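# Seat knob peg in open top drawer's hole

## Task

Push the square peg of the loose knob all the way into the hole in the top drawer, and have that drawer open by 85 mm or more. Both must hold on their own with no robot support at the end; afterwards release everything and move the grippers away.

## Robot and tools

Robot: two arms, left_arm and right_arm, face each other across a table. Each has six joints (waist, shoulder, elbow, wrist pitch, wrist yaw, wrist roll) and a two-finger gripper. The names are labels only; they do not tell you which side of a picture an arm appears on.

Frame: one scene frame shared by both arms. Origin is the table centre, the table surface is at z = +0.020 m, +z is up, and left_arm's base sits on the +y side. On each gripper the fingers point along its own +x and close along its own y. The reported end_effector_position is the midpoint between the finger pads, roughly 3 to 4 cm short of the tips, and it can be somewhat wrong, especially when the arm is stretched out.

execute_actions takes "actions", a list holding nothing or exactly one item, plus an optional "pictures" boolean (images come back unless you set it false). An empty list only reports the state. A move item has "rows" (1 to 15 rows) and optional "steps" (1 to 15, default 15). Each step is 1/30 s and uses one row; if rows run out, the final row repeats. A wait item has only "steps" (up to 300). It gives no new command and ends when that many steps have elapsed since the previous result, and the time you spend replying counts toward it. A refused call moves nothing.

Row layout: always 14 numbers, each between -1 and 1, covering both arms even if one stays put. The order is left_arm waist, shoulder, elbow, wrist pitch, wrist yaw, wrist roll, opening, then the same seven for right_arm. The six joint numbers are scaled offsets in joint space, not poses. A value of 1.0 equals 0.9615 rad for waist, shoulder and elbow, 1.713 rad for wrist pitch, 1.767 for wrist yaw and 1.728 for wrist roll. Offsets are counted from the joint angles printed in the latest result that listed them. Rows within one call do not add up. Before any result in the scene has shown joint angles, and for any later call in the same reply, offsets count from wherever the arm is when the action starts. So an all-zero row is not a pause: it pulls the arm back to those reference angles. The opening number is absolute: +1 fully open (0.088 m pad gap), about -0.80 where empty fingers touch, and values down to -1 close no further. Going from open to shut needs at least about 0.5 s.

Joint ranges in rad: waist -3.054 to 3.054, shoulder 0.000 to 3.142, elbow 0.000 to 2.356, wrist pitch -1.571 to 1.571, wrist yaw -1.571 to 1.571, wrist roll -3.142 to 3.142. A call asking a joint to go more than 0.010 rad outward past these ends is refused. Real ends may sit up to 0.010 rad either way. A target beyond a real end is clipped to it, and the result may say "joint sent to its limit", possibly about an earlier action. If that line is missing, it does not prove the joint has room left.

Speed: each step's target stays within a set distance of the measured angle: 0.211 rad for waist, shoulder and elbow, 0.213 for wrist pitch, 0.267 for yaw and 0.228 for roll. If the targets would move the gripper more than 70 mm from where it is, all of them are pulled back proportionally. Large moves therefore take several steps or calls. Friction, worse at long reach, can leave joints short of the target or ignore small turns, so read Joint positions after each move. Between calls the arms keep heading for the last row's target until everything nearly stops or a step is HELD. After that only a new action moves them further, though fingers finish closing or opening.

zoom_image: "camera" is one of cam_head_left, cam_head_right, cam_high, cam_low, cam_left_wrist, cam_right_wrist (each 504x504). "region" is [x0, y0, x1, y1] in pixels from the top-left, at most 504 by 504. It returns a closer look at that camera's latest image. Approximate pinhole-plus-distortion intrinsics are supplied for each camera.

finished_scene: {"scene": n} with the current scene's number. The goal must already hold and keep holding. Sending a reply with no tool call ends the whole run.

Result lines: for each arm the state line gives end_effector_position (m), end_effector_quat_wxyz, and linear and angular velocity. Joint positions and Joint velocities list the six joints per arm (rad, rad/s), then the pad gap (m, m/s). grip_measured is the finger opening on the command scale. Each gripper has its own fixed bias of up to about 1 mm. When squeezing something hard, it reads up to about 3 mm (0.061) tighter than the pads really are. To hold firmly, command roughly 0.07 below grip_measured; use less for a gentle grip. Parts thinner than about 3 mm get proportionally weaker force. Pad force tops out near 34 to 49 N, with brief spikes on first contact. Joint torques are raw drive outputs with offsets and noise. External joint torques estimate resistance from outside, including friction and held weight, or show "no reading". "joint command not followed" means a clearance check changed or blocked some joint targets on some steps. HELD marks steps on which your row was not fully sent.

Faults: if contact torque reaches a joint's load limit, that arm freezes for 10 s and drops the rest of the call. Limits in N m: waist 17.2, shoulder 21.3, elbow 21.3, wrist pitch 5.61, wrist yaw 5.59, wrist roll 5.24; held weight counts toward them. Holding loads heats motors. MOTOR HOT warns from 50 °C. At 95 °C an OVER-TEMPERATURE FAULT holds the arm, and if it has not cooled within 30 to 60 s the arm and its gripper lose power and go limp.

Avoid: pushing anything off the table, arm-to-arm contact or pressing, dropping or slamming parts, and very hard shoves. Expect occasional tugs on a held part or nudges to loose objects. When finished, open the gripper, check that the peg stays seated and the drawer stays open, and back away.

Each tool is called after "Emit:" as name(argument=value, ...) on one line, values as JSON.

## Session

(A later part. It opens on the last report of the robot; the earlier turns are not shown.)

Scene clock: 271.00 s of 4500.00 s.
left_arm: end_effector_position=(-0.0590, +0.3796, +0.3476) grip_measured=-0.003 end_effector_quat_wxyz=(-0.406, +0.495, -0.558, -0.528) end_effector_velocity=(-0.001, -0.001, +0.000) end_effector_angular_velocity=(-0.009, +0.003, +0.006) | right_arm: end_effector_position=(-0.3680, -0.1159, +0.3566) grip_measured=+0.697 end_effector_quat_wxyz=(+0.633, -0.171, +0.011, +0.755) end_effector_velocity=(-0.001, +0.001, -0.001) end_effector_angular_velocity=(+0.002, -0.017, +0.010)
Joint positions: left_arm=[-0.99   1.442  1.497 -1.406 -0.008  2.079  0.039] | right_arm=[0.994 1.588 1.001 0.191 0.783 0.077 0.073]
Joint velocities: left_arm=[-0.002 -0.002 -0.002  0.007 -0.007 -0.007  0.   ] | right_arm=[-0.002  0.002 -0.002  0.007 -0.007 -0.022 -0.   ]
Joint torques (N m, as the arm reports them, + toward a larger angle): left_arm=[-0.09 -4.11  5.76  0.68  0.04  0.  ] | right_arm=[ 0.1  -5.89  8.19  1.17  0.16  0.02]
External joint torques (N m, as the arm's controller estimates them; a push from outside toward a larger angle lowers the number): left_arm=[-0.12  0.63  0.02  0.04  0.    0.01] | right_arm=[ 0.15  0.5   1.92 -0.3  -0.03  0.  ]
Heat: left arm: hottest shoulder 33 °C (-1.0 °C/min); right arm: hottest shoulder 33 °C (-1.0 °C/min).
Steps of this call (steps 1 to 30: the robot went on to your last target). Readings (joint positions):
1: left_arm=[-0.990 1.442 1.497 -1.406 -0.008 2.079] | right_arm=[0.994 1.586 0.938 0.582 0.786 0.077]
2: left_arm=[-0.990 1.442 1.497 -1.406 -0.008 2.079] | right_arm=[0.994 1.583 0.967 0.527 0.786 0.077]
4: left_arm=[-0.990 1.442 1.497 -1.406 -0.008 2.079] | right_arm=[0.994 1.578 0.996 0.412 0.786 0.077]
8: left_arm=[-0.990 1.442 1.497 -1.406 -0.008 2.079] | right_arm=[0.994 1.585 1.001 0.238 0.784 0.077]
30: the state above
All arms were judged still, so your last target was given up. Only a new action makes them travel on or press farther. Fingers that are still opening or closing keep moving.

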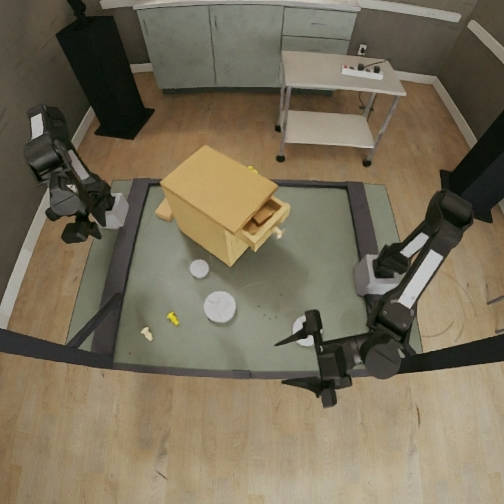

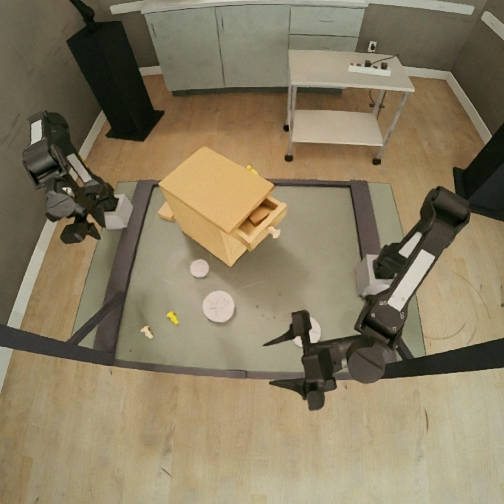

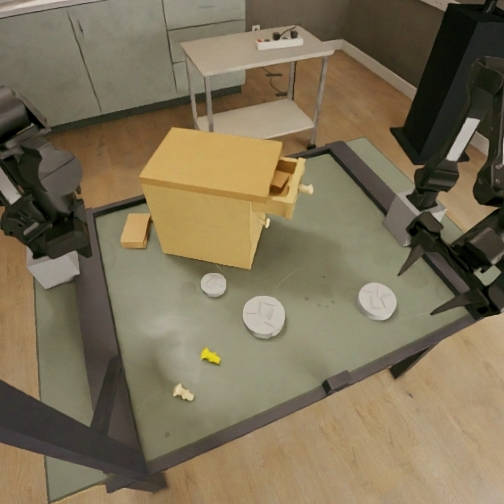

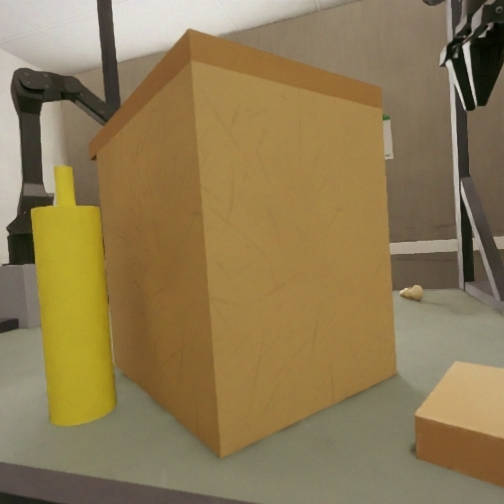

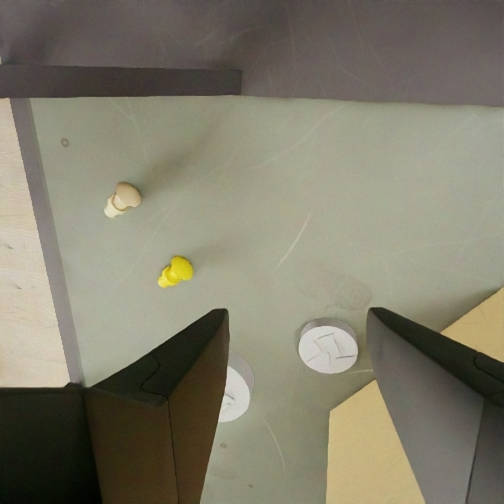

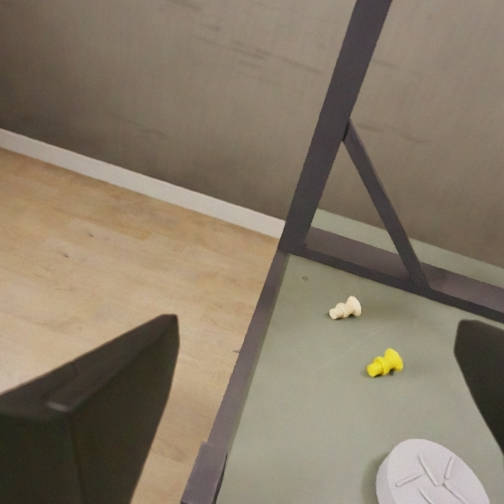

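Emit:
execute_actions(actions=[{"rows":[[0,0,0,0,0,0,0,-0.3,0.27,0.94,-1,-0.445,-0.685,0.7]]}], pictures=false)

Emit:
execute_actions(actions=[{"steps":25}], pictures=false)

Emit:
execute_actions(actions=[{"rows":[[0,0,0,0,0,0,0,-0.905,0,0,0,0,0,0.7]]}], pictures=false)

Emit:
execute_actions(actions=[{"steps":30}])

Scene clock: 279.07 s of 4500.00 s.
left_arm: end_effector_position=(-0.0590, +0.3796, +0.3476) grip_measured=-0.003 end_effector_quat_wxyz=(-0.406, +0.495, -0.558, -0.528) end_effector_velocity=(+0.005, +0.002, -0.001) end_effector_angular_velocity=(+0.007, -0.021, +0.006) | right_arm: end_effector_position=(-0.3952, -0.0497, +0.3827) grip_measured=+0.697 end_effector_quat_wxyz=(+0.248, -0.464, -0.180, +0.831) end_effector_velocity=(-0.004, -0.079, +0.428) end_effector_angular_velocity=(+0.716, -0.950, +1.457)
Joint positions: left_arm=[-0.99   1.442  1.497 -1.406 -0.008  2.079  0.039] | right_arm=[ 0.707  1.856  1.746 -0.641  0.019 -0.793  0.073]
Joint velocities: left_arm=[-0.002 -0.002 -0.002 -0.022 -0.007 -0.007 -0.   ] | right_arm=[ 0.037 -0.007  1.707 -1.722 -0.227 -1.839 -0.   ]
Joint torques (N m, as the arm reports them, + toward a larger angle): left_arm=[ 0.08 -3.98  5.7   0.73  0.05  0.01] | right_arm=[-0.3  -8.52  8.59  0.87 -0.09 -0.11]
External joint torques (N m, as the arm's controller estimates them; a push from outside toward a larger angle lowers the number): left_arm=[0.08 0.78 0.   0.12 0.   0.02] | right_arm=[ 0.28  0.15  2.32 -0.42 -0.12 -0.15]
Heat: left arm: hottest shoulder 32 °C (-1.0 °C/min); right arm: hottest shoulder 34 °C (+0.0 °C/min).
Steps of this call (steps 1 to 90: nothing new was sent; then 4.57 s passed at rest; steps 91 to 105: all 15 steps of this action). Readings (joint positions):
91: left_arm=[-0.990 1.442 1.497 -1.406 -0.008 2.079] | right_arm=[0.982 1.606 1.020 0.155 0.744 0.046]
92: left_arm=[-0.990 1.442 1.497 -1.406 -0.008 2.079] | right_arm=[0.950 1.637 1.066 0.111 0.679 -0.007]
94: left_arm=[-0.990 1.442 1.497 -1.406 -0.008 2.079] | right_arm=[0.865 1.723 1.170 0.018 0.555 -0.108]
98: left_arm=[-0.990 1.442 1.497 -1.406 -0.008 2.079] | right_arm=[0.716 1.841 1.369 -0.230 0.268 -0.356]
105: the state above

Scene clock: 279.90 s of 4500.00 s.
left_arm: end_effector_position=(-0.0590, +0.3796, +0.3476) grip_measured=-0.003 end_effector_quat_wxyz=(-0.406, +0.495, -0.558, -0.528) end_effector_velocity=(-0.001, -0.001, +0.002) end_effector_angular_velocity=(-0.014, +0.006, -0.008) | right_arm: end_effector_position=(-0.3046, -0.1663, +0.3552) grip_measured=+0.697 end_effector_quat_wxyz=(+0.044, +0.682, +0.106, -0.722) end_effector_velocity=(+0.003, -0.004, -0.000) end_effector_angular_velocity=(-0.021, -0.009, +0.006)
Joint positions: left_arm=[-0.99   1.442  1.497 -1.406 -0.008  2.079  0.039] | right_arm=[ 0.708  1.846  1.898 -1.518 -0.    -1.101  0.073]
Joint velocities: left_arm=[-0.002 -0.002  0.002  0.007 -0.007  0.007 -0.   ] | right_arm=[-0.002 -0.002 -0.002 -0.022 -0.007 -0.007 -0.   ]
Joint torques (N m, as the arm reports them, + toward a larger angle): left_arm=[-0.1  -4.08  5.68  0.74  0.07 -0.07] | right_arm=[-0.23 -6.42  6.94  0.03 -0.18 -0.15]
External joint torques (N m, as the arm's controller estimates them; a push from outside toward a larger angle lowers the number): left_arm=[-0.1   0.62 -0.03  0.1   0.03 -0.06] | right_arm=[-0.23  0.86  1.62 -0.42 -0.13 -0.15]
Heat: left arm: hottest shoulder 32 °C (-1.0 °C/min); right arm: hottest shoulder 34 °C (+0.0 °C/min).
Steps of this call (steps 1 to 25: the robot went on to your last target). Readings (joint positions):
1: left_arm=[-0.990 1.442 1.497 -1.406 -0.008 2.079] | right_arm=[0.708 1.856 1.797 -0.696 0.013 -0.855]
2: left_arm=[-0.990 1.442 1.497 -1.406 -0.008 2.079] | right_arm=[0.708 1.853 1.835 -0.750 0.009 -0.917]
4: left_arm=[-0.990 1.442 1.497 -1.406 -0.008 2.079] | right_arm=[0.708 1.841 1.880 -0.866 0.004 -1.011]
8: left_arm=[-0.990 1.442 1.497 -1.406 -0.008 2.079] | right_arm=[0.708 1.837 1.898 -1.102 0.001 -1.080]
25: the state above

Scene clock: 280.40 s of 4500.00 s.
left_arm: end_effector_position=(-0.0590, +0.3796, +0.3476) grip_measured=-0.003 end_effector_quat_wxyz=(-0.406, +0.495, -0.558, -0.528) end_effector_velocity=(+0.002, +0.001, -0.000) end_effector_angular_velocity=(-0.001, -0.009, +0.006) | right_arm: end_effector_position=(-0.0552, -0.0874, +0.3551) grip_measured=+0.697 end_effector_quat_wxyz=(+0.224, -0.673, +0.152, +0.689) end_effector_velocity=(+0.551, -0.040, -0.002) end_effector_angular_velocity=(-0.015, -0.038, -1.518)
Joint positions: left_arm=[-0.99   1.442  1.497 -1.406 -0.008  2.079  0.039] | right_arm=[-0.045  1.847  1.898 -1.518 -0.002 -1.101  0.073]
Joint velocities: left_arm=[-0.002 -0.002 -0.002 -0.007 -0.007 -0.007  0.   ] | right_arm=[-1.536  0.002 -0.002 -0.007  0.037 -0.022 -0.   ]
Joint torques (N m, as the arm reports them, + toward a larger angle): left_arm=[-0.09 -4.16  5.77  0.72  0.08 -0.02] | right_arm=[ 0.92 -6.53  6.17  0.24 -0.07  0.02]
External joint torques (N m, as the arm's controller estimates them; a push from outside toward a larger angle lowers the number): left_arm=[-0.06  0.59  0.06  0.09  0.03 -0.01] | right_arm=[-0.3   1.21  0.9  -0.05  0.12  0.03]
Heat: left arm: hottest shoulder 32 °C (-1.0 °C/min); right arm: hottest shoulder 34 °C (+0.0 °C/min).
Steps of this call (steps 1 to 15: all 15 steps of this action). Readings (joint positions):
1: left_arm=[-0.990 1.442 1.497 -1.406 -0.008 2.079] | right_arm=[0.697 1.846 1.898 -1.518 -0.010 -1.101]
2: left_arm=[-0.990 1.442 1.497 -1.406 -0.008 2.079] | right_arm=[0.664 1.846 1.898 -1.518 -0.014 -1.101]
4: left_arm=[-0.990 1.442 1.497 -1.406 -0.008 2.079] | right_arm=[0.562 1.846 1.898 -1.518 -0.007 -1.101]
8: left_arm=[-0.990 1.442 1.497 -1.406 -0.008 2.079] | right_arm=[0.337 1.847 1.898 -1.518 -0.003 -1.101]
15: the state above

Scene clock: 281.40 s of 4500.00 s.
left_arm: end_effector_position=(-0.0590, +0.3796, +0.3476) grip_measured=-0.003 end_effector_quat_wxyz=(-0.406, +0.495, -0.558, -0.528) end_effector_velocity=(+0.003, -0.001, -0.000) end_effector_angular_velocity=(-0.013, -0.017, +0.010) | right_arm: end_effector_position=(-0.0131, -0.0929, +0.3551) grip_measured=+0.697 end_effector_quat_wxyz=(+0.265, -0.664, +0.191, +0.673) end_effector_velocity=(+0.005, -0.003, +0.000) end_effector_angular_velocity=(-0.011, -0.019, -0.017)
Joint positions: left_arm=[-0.99   1.442  1.497 -1.406 -0.008  2.079  0.039] | right_arm=[-0.162  1.847  1.898 -1.518  0.002 -1.101  0.073]
Joint velocities: left_arm=[-0.002 -0.002 -0.002 -0.007 -0.022 -0.007 -0.   ] | right_arm=[-0.007 -0.002 -0.002 -0.007  0.022  0.007 -0.   ]
Joint torques (N m, as the arm reports them, + toward a larger angle): left_arm=[ 0.03 -4.08  5.62  0.75  0.02 -0.05] | right_arm=[ 0.03 -6.5   6.18  0.25 -0.17  0.02]
External joint torques (N m, as the arm's controller estimates them; a push from outside toward a larger angle lowers the number): left_arm=[ 0.    0.68 -0.09  0.13 -0.02 -0.03] | right_arm=[ 0.09  0.81  0.84 -0.21 -0.13  0.02]
Heat: left arm: hottest shoulder 32 °C (-1.0 °C/min); right arm: hottest shoulder 34 °C (+0.0 °C/min).
Steps of this call (steps 1 to 30: the robot went on to your last target). Readings (joint positions):
1: left_arm=[-0.990 1.442 1.497 -1.406 -0.008 2.079] | right_arm=[-0.091 1.847 1.898 -1.518 0.001 -1.101]
2: left_arm=[-0.990 1.442 1.497 -1.406 -0.008 2.079] | right_arm=[-0.128 1.847 1.898 -1.518 0.004 -1.101]
4: left_arm=[-0.990 1.442 1.497 -1.406 -0.008 2.079] | right_arm=[-0.164 1.847 1.898 -1.518 0.005 -1.101]
8: left_arm=[-0.990 1.442 1.497 -1.406 -0.008 2.079] | right_arm=[-0.164 1.847 1.898 -1.518 0.002 -1.101]
30: the state above
All arms were judged still, so your last target was given up. Only a new action makes them travel on or press farther. Fingers that are still opening or closing keep moving.

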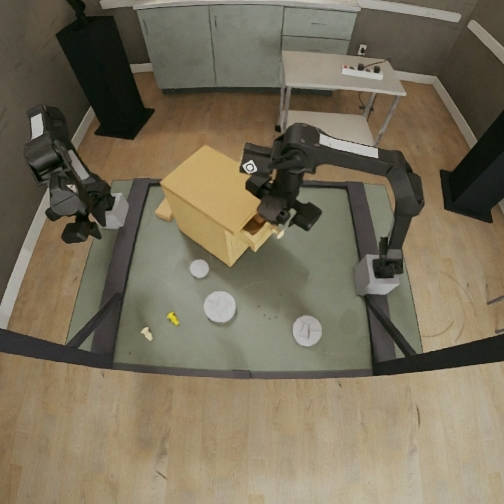

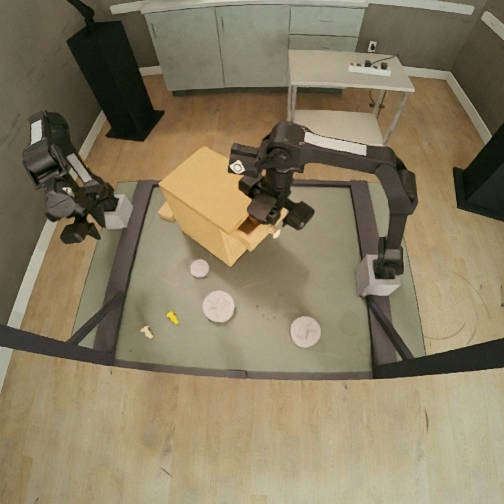

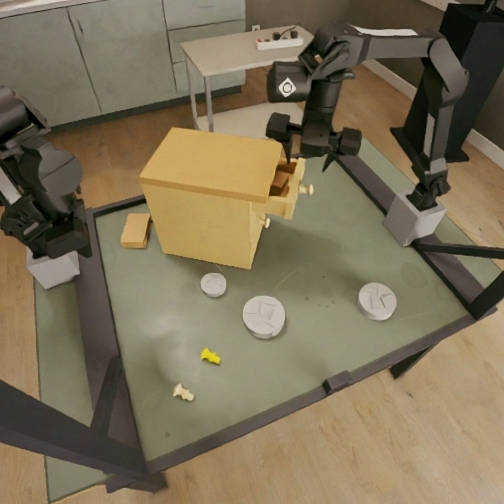

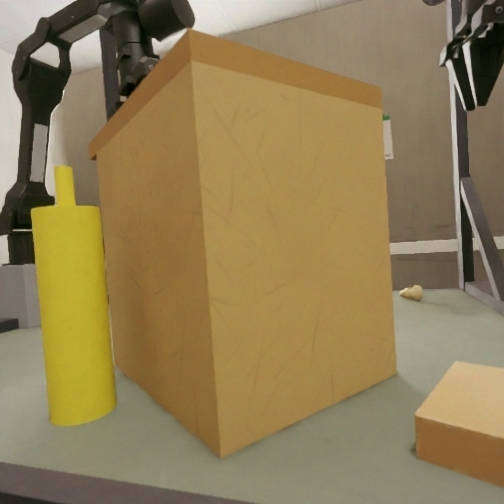

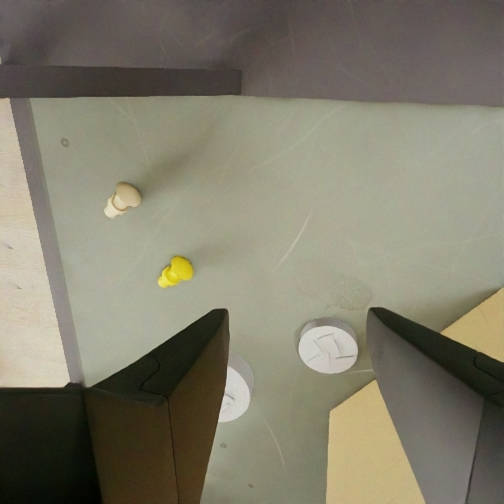

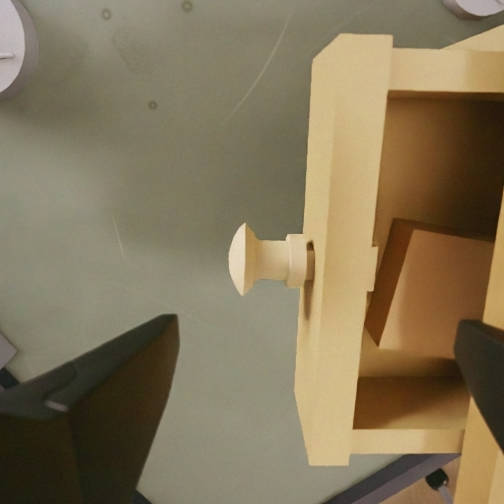

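Emit:
execute_actions(actions=[{"rows":[[0,0,0,0,0,0,0,0,0.03,-0.02,0.005,0,0,0.7],[0,0,0,0,0,0,0,0,0.03,-0.02,0.005,0,0,0.7],[0,0,0,0,0,0,0,0,0.06,-0.04,0.01,0,0,0.7],[0,0,0,0,0,0,0,0,0.06,-0.04,0.01,0,0,0.7],[0,0,0,0,0,0,0,0,0.084,-0.063,0.018,0,0,0.7]]}])

Scene clock: 290.33 s of 4500.00 s.
left_arm: end_effector_position=(-0.0590, +0.3796, +0.3476) grip_measured=-0.003 end_effector_quat_wxyz=(-0.406, +0.495, -0.558, -0.528) end_effector_velocity=(+0.006, +0.001, -0.001) end_effector_angular_velocity=(-0.008, -0.031, -0.005) | right_arm: end_effector_position=(-0.0124, -0.0893, +0.3121) grip_measured=+0.697 end_effector_quat_wxyz=(+0.225, -0.670, +0.232, +0.668) end_effector_velocity=(-0.001, -0.003, -0.001) end_effector_angular_velocity=(-0.011, +0.009, -0.010)
Joint positions: left_arm=[-0.99   1.442  1.497 -1.406 -0.008  2.079  0.039] | right_arm=[-0.162  1.93   1.839 -1.491  0.002 -1.101  0.073]
Joint velocities: left_arm=[-0.002 -0.002 -0.002 -0.022 -0.022  0.007 -0.   ] | right_arm=[-0.002 -0.002 -0.007 -0.007 -0.007  0.007 -0.   ]
Joint torques (N m, as the arm reports them, + toward a larger angle): left_arm=[ 0.09 -4.03  5.66  0.74  0.07 -0.04] | right_arm=[ 0.   -7.24  5.94  0.29 -0.07  0.01]
External joint torques (N m, as the arm's controller estimates them; a push from outside toward a larger angle lowers the number): left_arm=[ 0.08  0.72 -0.05  0.12  0.03 -0.03] | right_arm=[ 0.    0.55  0.67  0.02 -0.01  0.01]
Heat: left arm: hottest shoulder 32 °C (-1.0 °C/min); right arm: hottest shoulder 35 °C (+2.0 °C/min).
Steps of this call (steps 1 to 90: nothing new was sent; then 5.43 s passed at rest; steps 91 to 105: all 15 steps of this action). Readings (joint positions):
91: left_arm=[-0.990 1.442 1.497 -1.406 -0.008 2.079] | right_arm=[-0.162 1.848 1.897 -1.518 0.002 -1.101]
92: left_arm=[-0.990 1.442 1.497 -1.406 -0.008 2.079] | right_arm=[-0.162 1.850 1.896 -1.518 0.002 -1.101]
94: left_arm=[-0.990 1.442 1.497 -1.406 -0.008 2.079] | right_arm=[-0.162 1.863 1.887 -1.511 0.002 -1.101]
98: left_arm=[-0.990 1.442 1.497 -1.406 -0.008 2.079] | right_arm=[-0.162 1.909 1.853 -1.495 0.002 -1.101]
105: the state above

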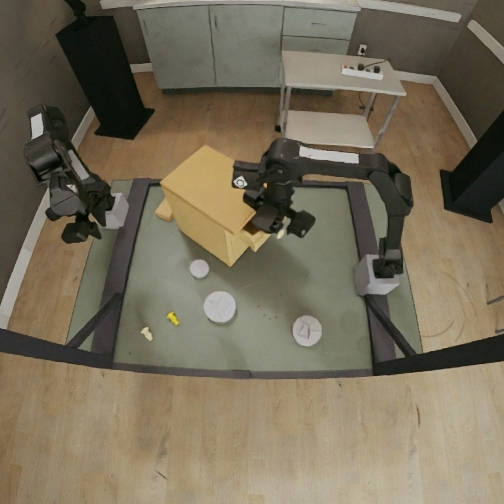

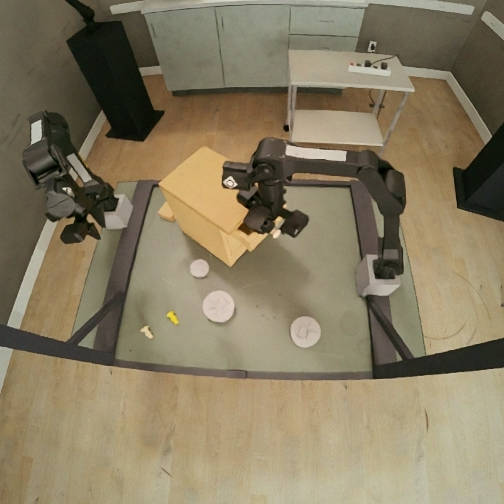

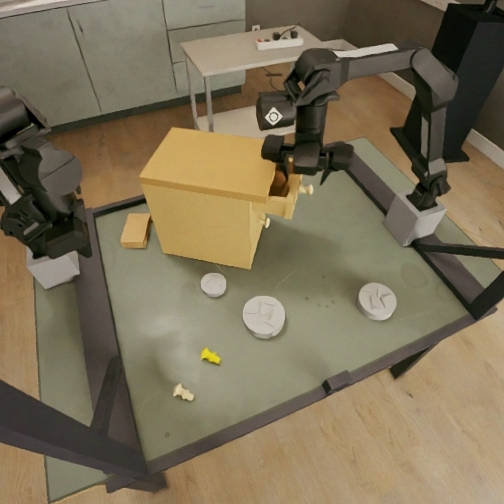

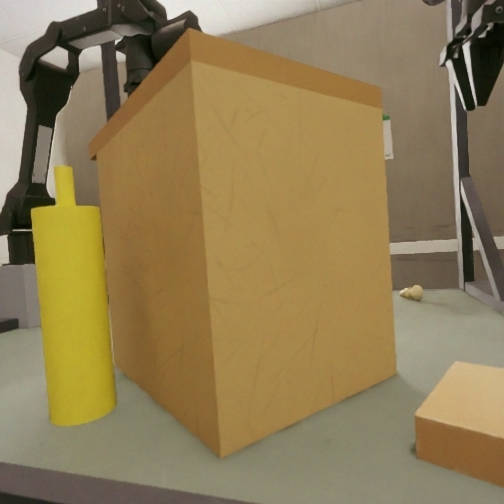

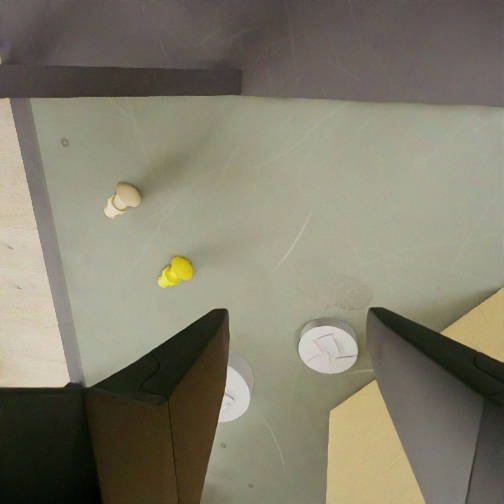

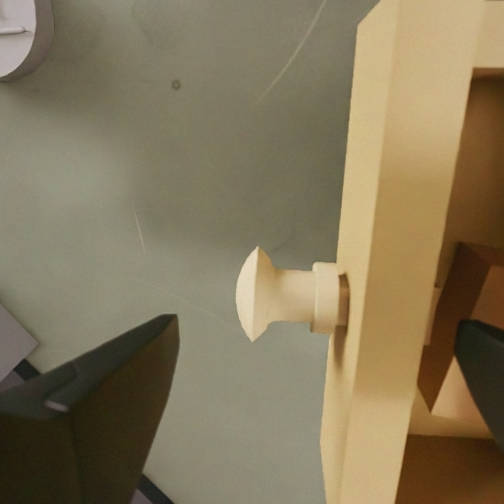

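Emit:
execute_actions(actions=[{"rows":[[0,0,0,0,0,0,0,0,0,-0.03,0.02,0,0.02,0.6],[0,0,0,0,0,0,0,0,0,-0.03,0.02,0,0.02,0.6],[0,0,0,0,0,0,0,0,0,-0.06,0.04,0,0.03,0.6],[0,0,0,0,0,0,0,0,0,-0.06,0.04,0,0.03,0.6],[0,0,0,0,0,0,0,0,0,-0.085,0.055,0,0.03,0.6]]}])

Scene clock: 297.67 s of 4500.00 s.
left_arm: end_effector_position=(-0.0590, +0.3796, +0.3476) grip_measured=-0.003 end_effector_quat_wxyz=(-0.406, +0.495, -0.558, -0.528) end_effector_velocity=(+0.004, +0.004, -0.001) end_effector_angular_velocity=(+0.017, -0.016, -0.011) | right_arm: end_effector_position=(-0.0114, -0.0840, +0.2934) grip_measured=+0.604 end_effector_quat_wxyz=(+0.245, -0.664, +0.242, +0.663) end_effector_velocity=(-0.001, -0.002, -0.003) end_effector_angular_velocity=(-0.006, +0.009, +0.005)
Joint positions: left_arm=[-0.99   1.442  1.497 -1.406 -0.008  2.079  0.039] | right_arm=[-0.162  1.93   1.765 -1.401  0.002 -1.056  0.069]
Joint velocities: left_arm=[-0.002 -0.002 -0.002 -0.022  0.007  0.007 -0.   ] | right_arm=[-0.002 -0.002 -0.017  0.007 -0.007 -0.007 -0.   ]
Joint torques (N m, as the arm reports them, + toward a larger angle): left_arm=[ 0.06 -3.96  5.71  0.7   0.05 -0.02] | right_arm=[ 0.   -7.02  5.46  0.29 -0.06  0.18]
External joint torques (N m, as the arm's controller estimates them; a push from outside toward a larger angle lowers the number): left_arm=[ 0.06  0.81  0.    0.09  0.   -0.01] | right_arm=[ 0.    0.86  0.09  0.01 -0.01  0.18]
Heat: left arm: hottest shoulder 32 °C (-1.0 °C/min); right arm: hottest shoulder 35 °C (+2.0 °C/min).
Steps of this call (steps 1 to 15: the robot went on to your last target; steps 16 to 90: nothing new was sent; then 3.83 s passed at rest; steps 91 to 105: all 15 steps of this action). Readings (joint positions):
91: left_arm=[-0.990 1.442 1.497 -1.406 -0.008 2.079] | right_arm=[-0.162 1.930 1.836 -1.485 0.002 -1.098]
92: left_arm=[-0.990 1.442 1.497 -1.406 -0.008 2.079] | right_arm=[-0.162 1.930 1.832 -1.476 0.002 -1.091]
94: left_arm=[-0.990 1.442 1.497 -1.406 -0.008 2.079] | right_arm=[-0.162 1.930 1.814 -1.451 0.002 -1.073]
98: left_arm=[-0.990 1.442 1.497 -1.406 -0.008 2.079] | right_arm=[-0.162 1.930 1.772 -1.413 0.002 -1.059]
105: the state above

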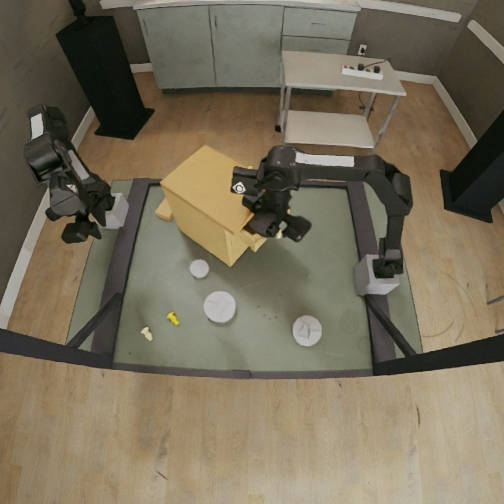

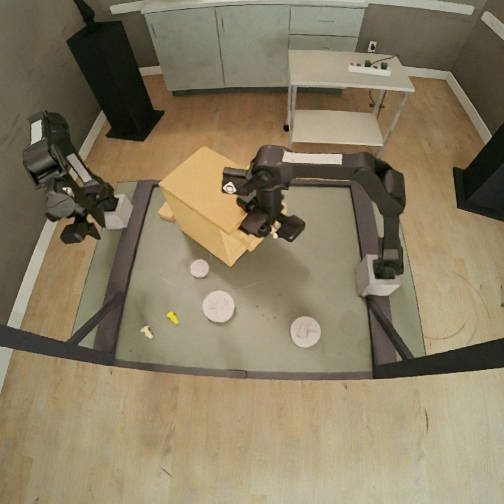

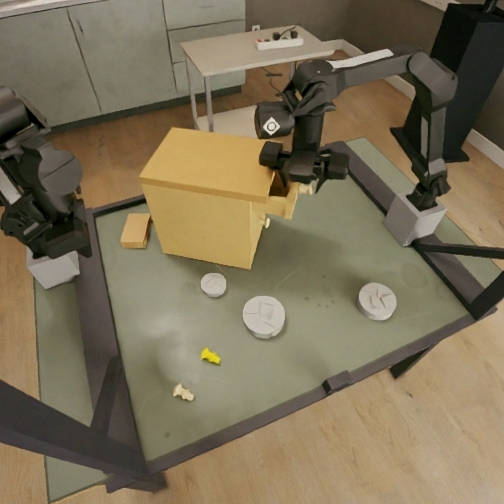

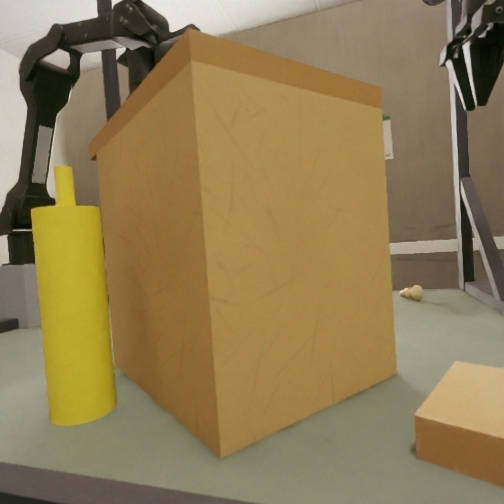

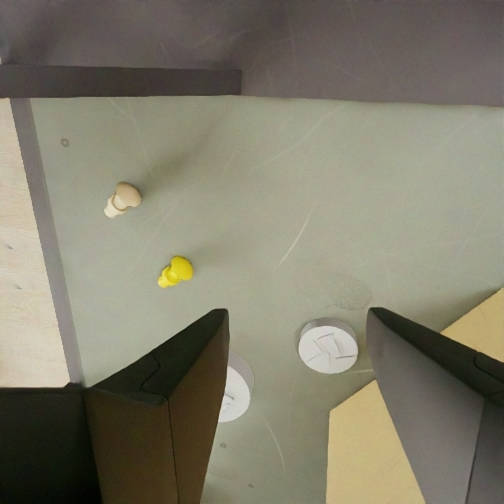

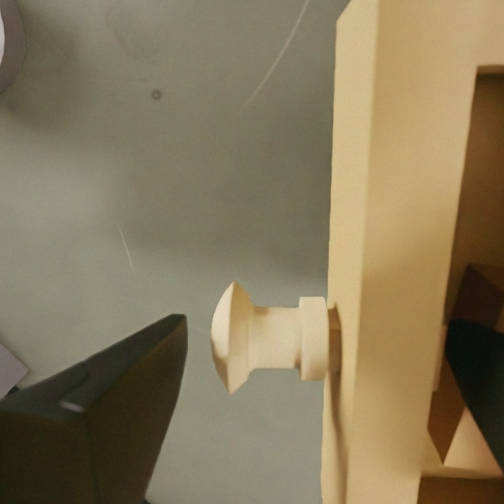

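Close a bit, lower, then squeeze.

Emit:
execute_actions(actions=[{"rows":[[0,0,0,0,0,0,0,0,0,0,0,0,0,0.45],[0,0,0,0,0,0,0,0,0,0,0,0,0,0.45],[0,0,0,0,0,0,0,0,0,0,0,0,0,0.45],[0,0,0,0,0,0,0,0,0,0,0,0,0,0.45],[0,0,0,0,0,0,0,0,0.008,-0.02,0.012,0,0,0.45],[0,0,0,0,0,0,0,0,0.008,-0.02,0.012,0,0,0.45],[0,0,0,0,0,0,0,0,0.012,-0.037,0.021,0,0,0.45]]}])

Emit:
execute_actions(actions=[{"rows":[[0,0,0,0,0,0,0,0,0,0,0,0,0,0.4],[0,0,0,0,0,0,0,0,0,0,0,0,0,0.35],[0,0,0,0,0,0,0,0,0,0,0,0,0,0.3],[0,0,0,0,0,0,0,0,0,0,0,0,0,0.25],[0,0,0,0,0,0,0,0,0,0,0,0,0,0.2],[0,0,0,0,0,0,0,0,0,0,0,0,0,0.15],[0,0,0,0,0,0,0,0,0,0,0,0,0,0.1],[0,0,0,0,0,0,0,0,0,0,0,0,0,0]]}])

Scene clock: 309.87 s of 4500.00 s.
left_arm: end_effector_position=(-0.0590, +0.3796, +0.3476) grip_measured=-0.003 end_effector_quat_wxyz=(-0.406, +0.495, -0.558, -0.528) end_effector_velocity=(-0.004, +0.002, +0.000) end_effector_angular_velocity=(+0.015, +0.019, -0.000) | right_arm: end_effector_position=(-0.0111, -0.0828, +0.2840) grip_measured=+0.454 end_effector_quat_wxyz=(+0.244, -0.665, +0.243, +0.663) end_effector_velocity=(-0.002, +0.000, -0.001) end_effector_angular_velocity=(+0.007, +0.021, -0.010)
Joint positions: left_arm=[-0.99   1.442  1.497 -1.406 -0.008  2.079  0.039] | right_arm=[-0.162  1.935  1.735 -1.369  0.002 -1.055  0.061]
Joint velocities: left_arm=[-0.002  0.002  0.002  0.007  0.022 -0.007 -0.   ] | right_arm=[-0.002 -0.002 -0.007  0.007 -0.022  0.007 -0.001]
Joint torques (N m, as the arm reports them, + toward a larger angle): left_arm=[ 0.   -3.9   5.75  0.74  0.09  0.  ] | right_arm=[ 0.01 -6.5   5.43  0.3  -0.06  0.  ]
External joint torques (N m, as the arm's controller estimates them; a push from outside toward a larger angle lowers the number): left_arm=[0.02 0.83 0.02 0.11 0.03 0.01] | right_arm=[0.   1.45 0.08 0.01 0.   0.  ]
Heat: left arm: hottest shoulder 32 °C (-1.0 °C/min); right arm: hottest shoulder 36 °C (+3.0 °C/min).
Steps of this call (steps 1 to 15: the robot went on to your last target; steps 16 to 90: nothing new was sent; then 8.70 s passed at rest; steps 91 to 105: all 15 steps of this action). Readings (joint positions):
91: left_arm=[-0.990 1.442 1.497 -1.406 -0.008 2.079] | right_arm=[-0.162 1.930 1.764 -1.400 0.002 -1.055]
92: left_arm=[-0.990 1.442 1.497 -1.406 -0.008 2.079] | right_arm=[-0.162 1.930 1.764 -1.400 0.002 -1.055]
94: left_arm=[-0.990 1.442 1.497 -1.406 -0.008 2.079] | right_arm=[-0.162 1.930 1.764 -1.400 0.002 -1.055]
98: left_arm=[-0.990 1.442 1.497 -1.406 -0.008 2.079] | right_arm=[-0.162 1.930 1.750 -1.381 0.002 -1.055]
105: the state above

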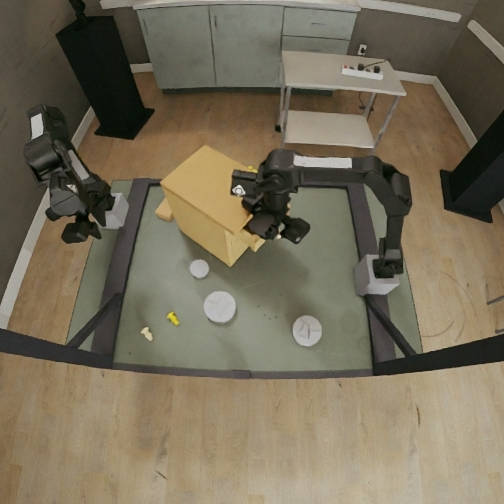

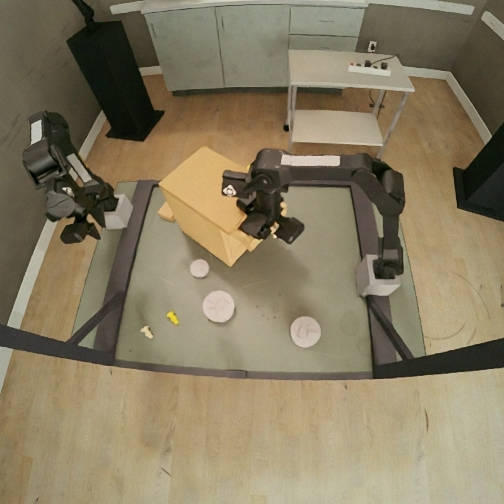

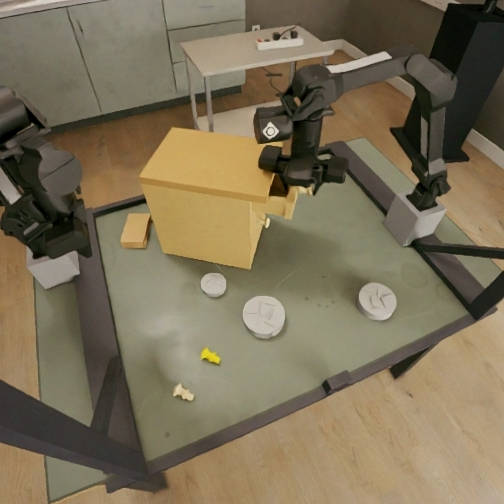

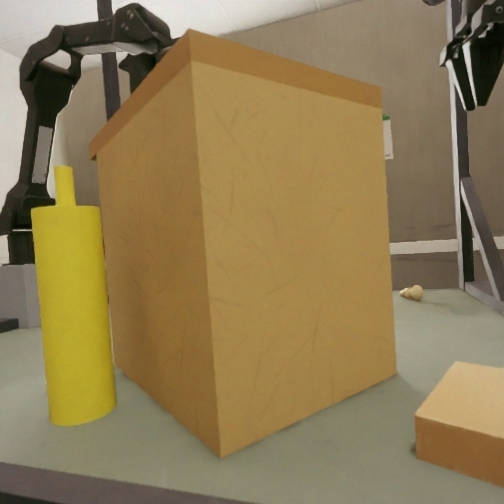

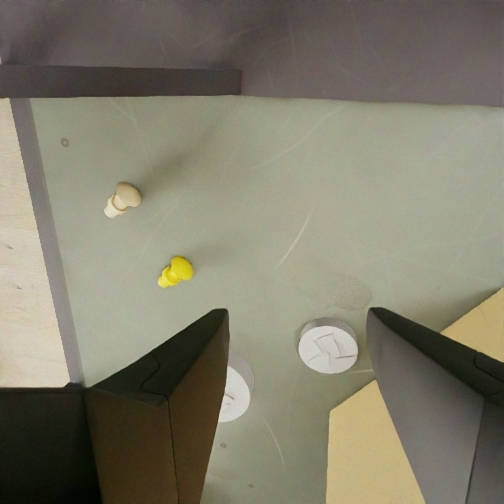

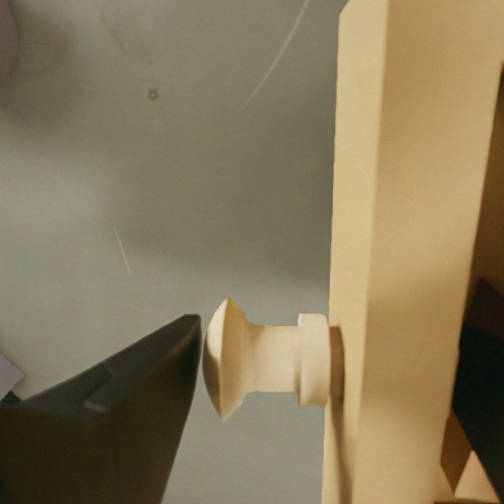

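Scene clock: 310.37 s of 4500.00 s.
left_arm: end_effector_position=(-0.0590, +0.3796, +0.3476) grip_measured=-0.003 end_effector_quat_wxyz=(-0.406, +0.495, -0.558, -0.528) end_effector_velocity=(+0.004, +0.002, -0.002) end_effector_angular_velocity=(+0.010, -0.026, +0.006) | right_arm: end_effector_position=(-0.0097, -0.0814, +0.2840) grip_measured=+0.249 end_effector_quat_wxyz=(+0.247, -0.665, +0.241, +0.662) end_effector_velocity=(-0.003, -0.002, +0.000) end_effector_angular_velocity=(-0.003, +0.023, +0.005)
Joint positions: left_arm=[-0.99   1.442  1.497 -1.406 -0.008  2.079  0.039] | right_arm=[-0.164  1.935  1.735 -1.362  0.006 -1.056  0.051]
Joint velocities: left_arm=[-0.002  0.002 -0.002 -0.022 -0.007 -0.007 -0.   ] | right_arm=[-0.002 -0.002 -0.002 -0.007 -0.022 -0.007 -0.   ]
Joint torques (N m, as the arm reports them, + toward a larger angle): left_arm=[ 0.09 -4.15  5.65  0.7   0.11 -0.02] | right_arm=[ 0.11 -7.07  6.21 -0.42 -0.24  0.03]
External joint torques (N m, as the arm's controller estimates them; a push from outside toward a larger angle lowers the number): left_arm=[ 0.07  0.53 -0.02  0.08  0.06  0.  ] | right_arm=[ 0.05  0.93  0.79 -0.72 -0.19  0.03]
Heat: left arm: hottest shoulder 32 °C (-1.0 °C/min); right arm: hottest shoulder 36 °C (+3.0 °C/min).
Steps of this call (steps 1 to 15: all 15 steps of this action). Readings (joint positions):
1: left_arm=[-0.990 1.442 1.497 -1.406 -0.008 2.079] | right_arm=[-0.162 1.935 1.735 -1.369 0.002 -1.055]
2: left_arm=[-0.990 1.442 1.497 -1.406 -0.008 2.079] | right_arm=[-0.162 1.935 1.735 -1.369 0.002 -1.055]
4: left_arm=[-0.990 1.442 1.497 -1.406 -0.008 2.079] | right_arm=[-0.163 1.935 1.735 -1.366 0.004 -1.055]
8: left_arm=[-0.990 1.442 1.497 -1.406 -0.008 2.079] | right_arm=[-0.164 1.935 1.735 -1.362 0.006 -1.056]
15: the state above

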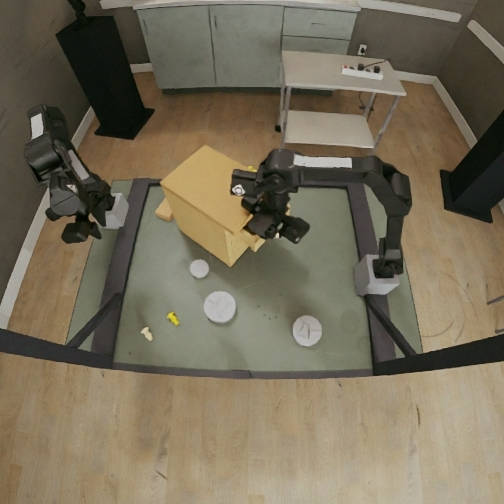

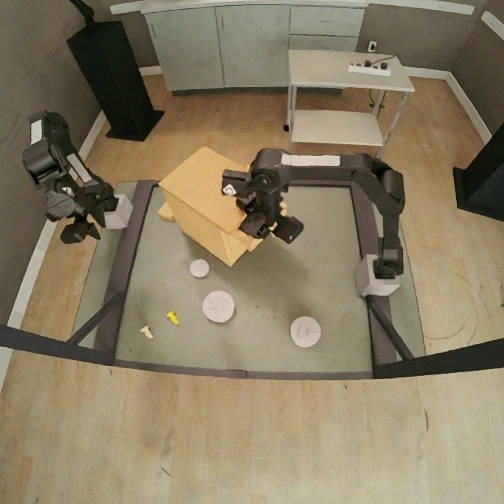

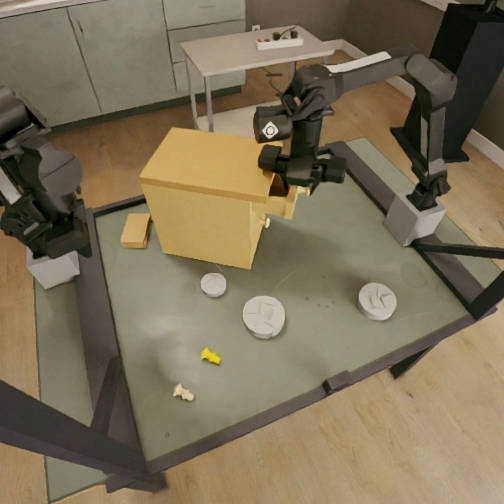

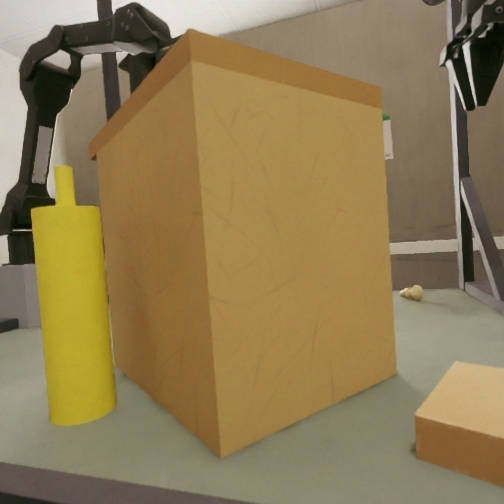

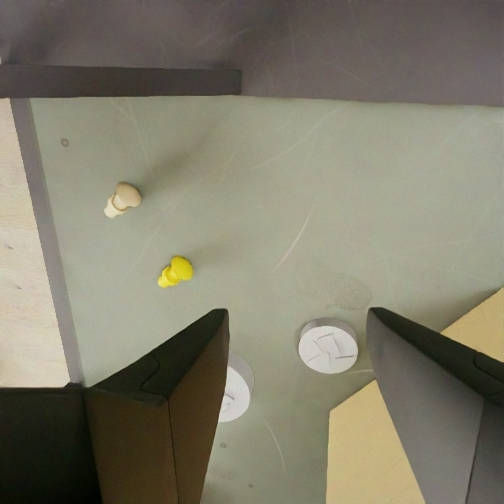

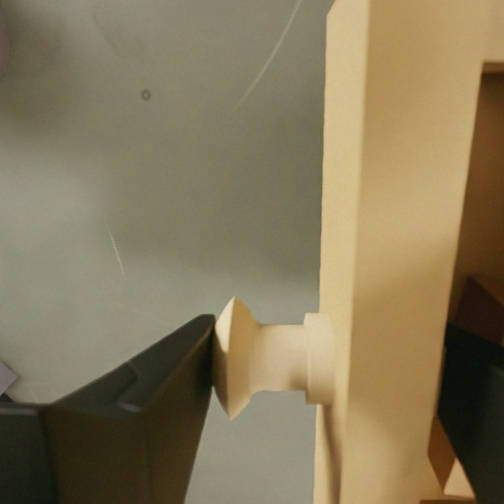

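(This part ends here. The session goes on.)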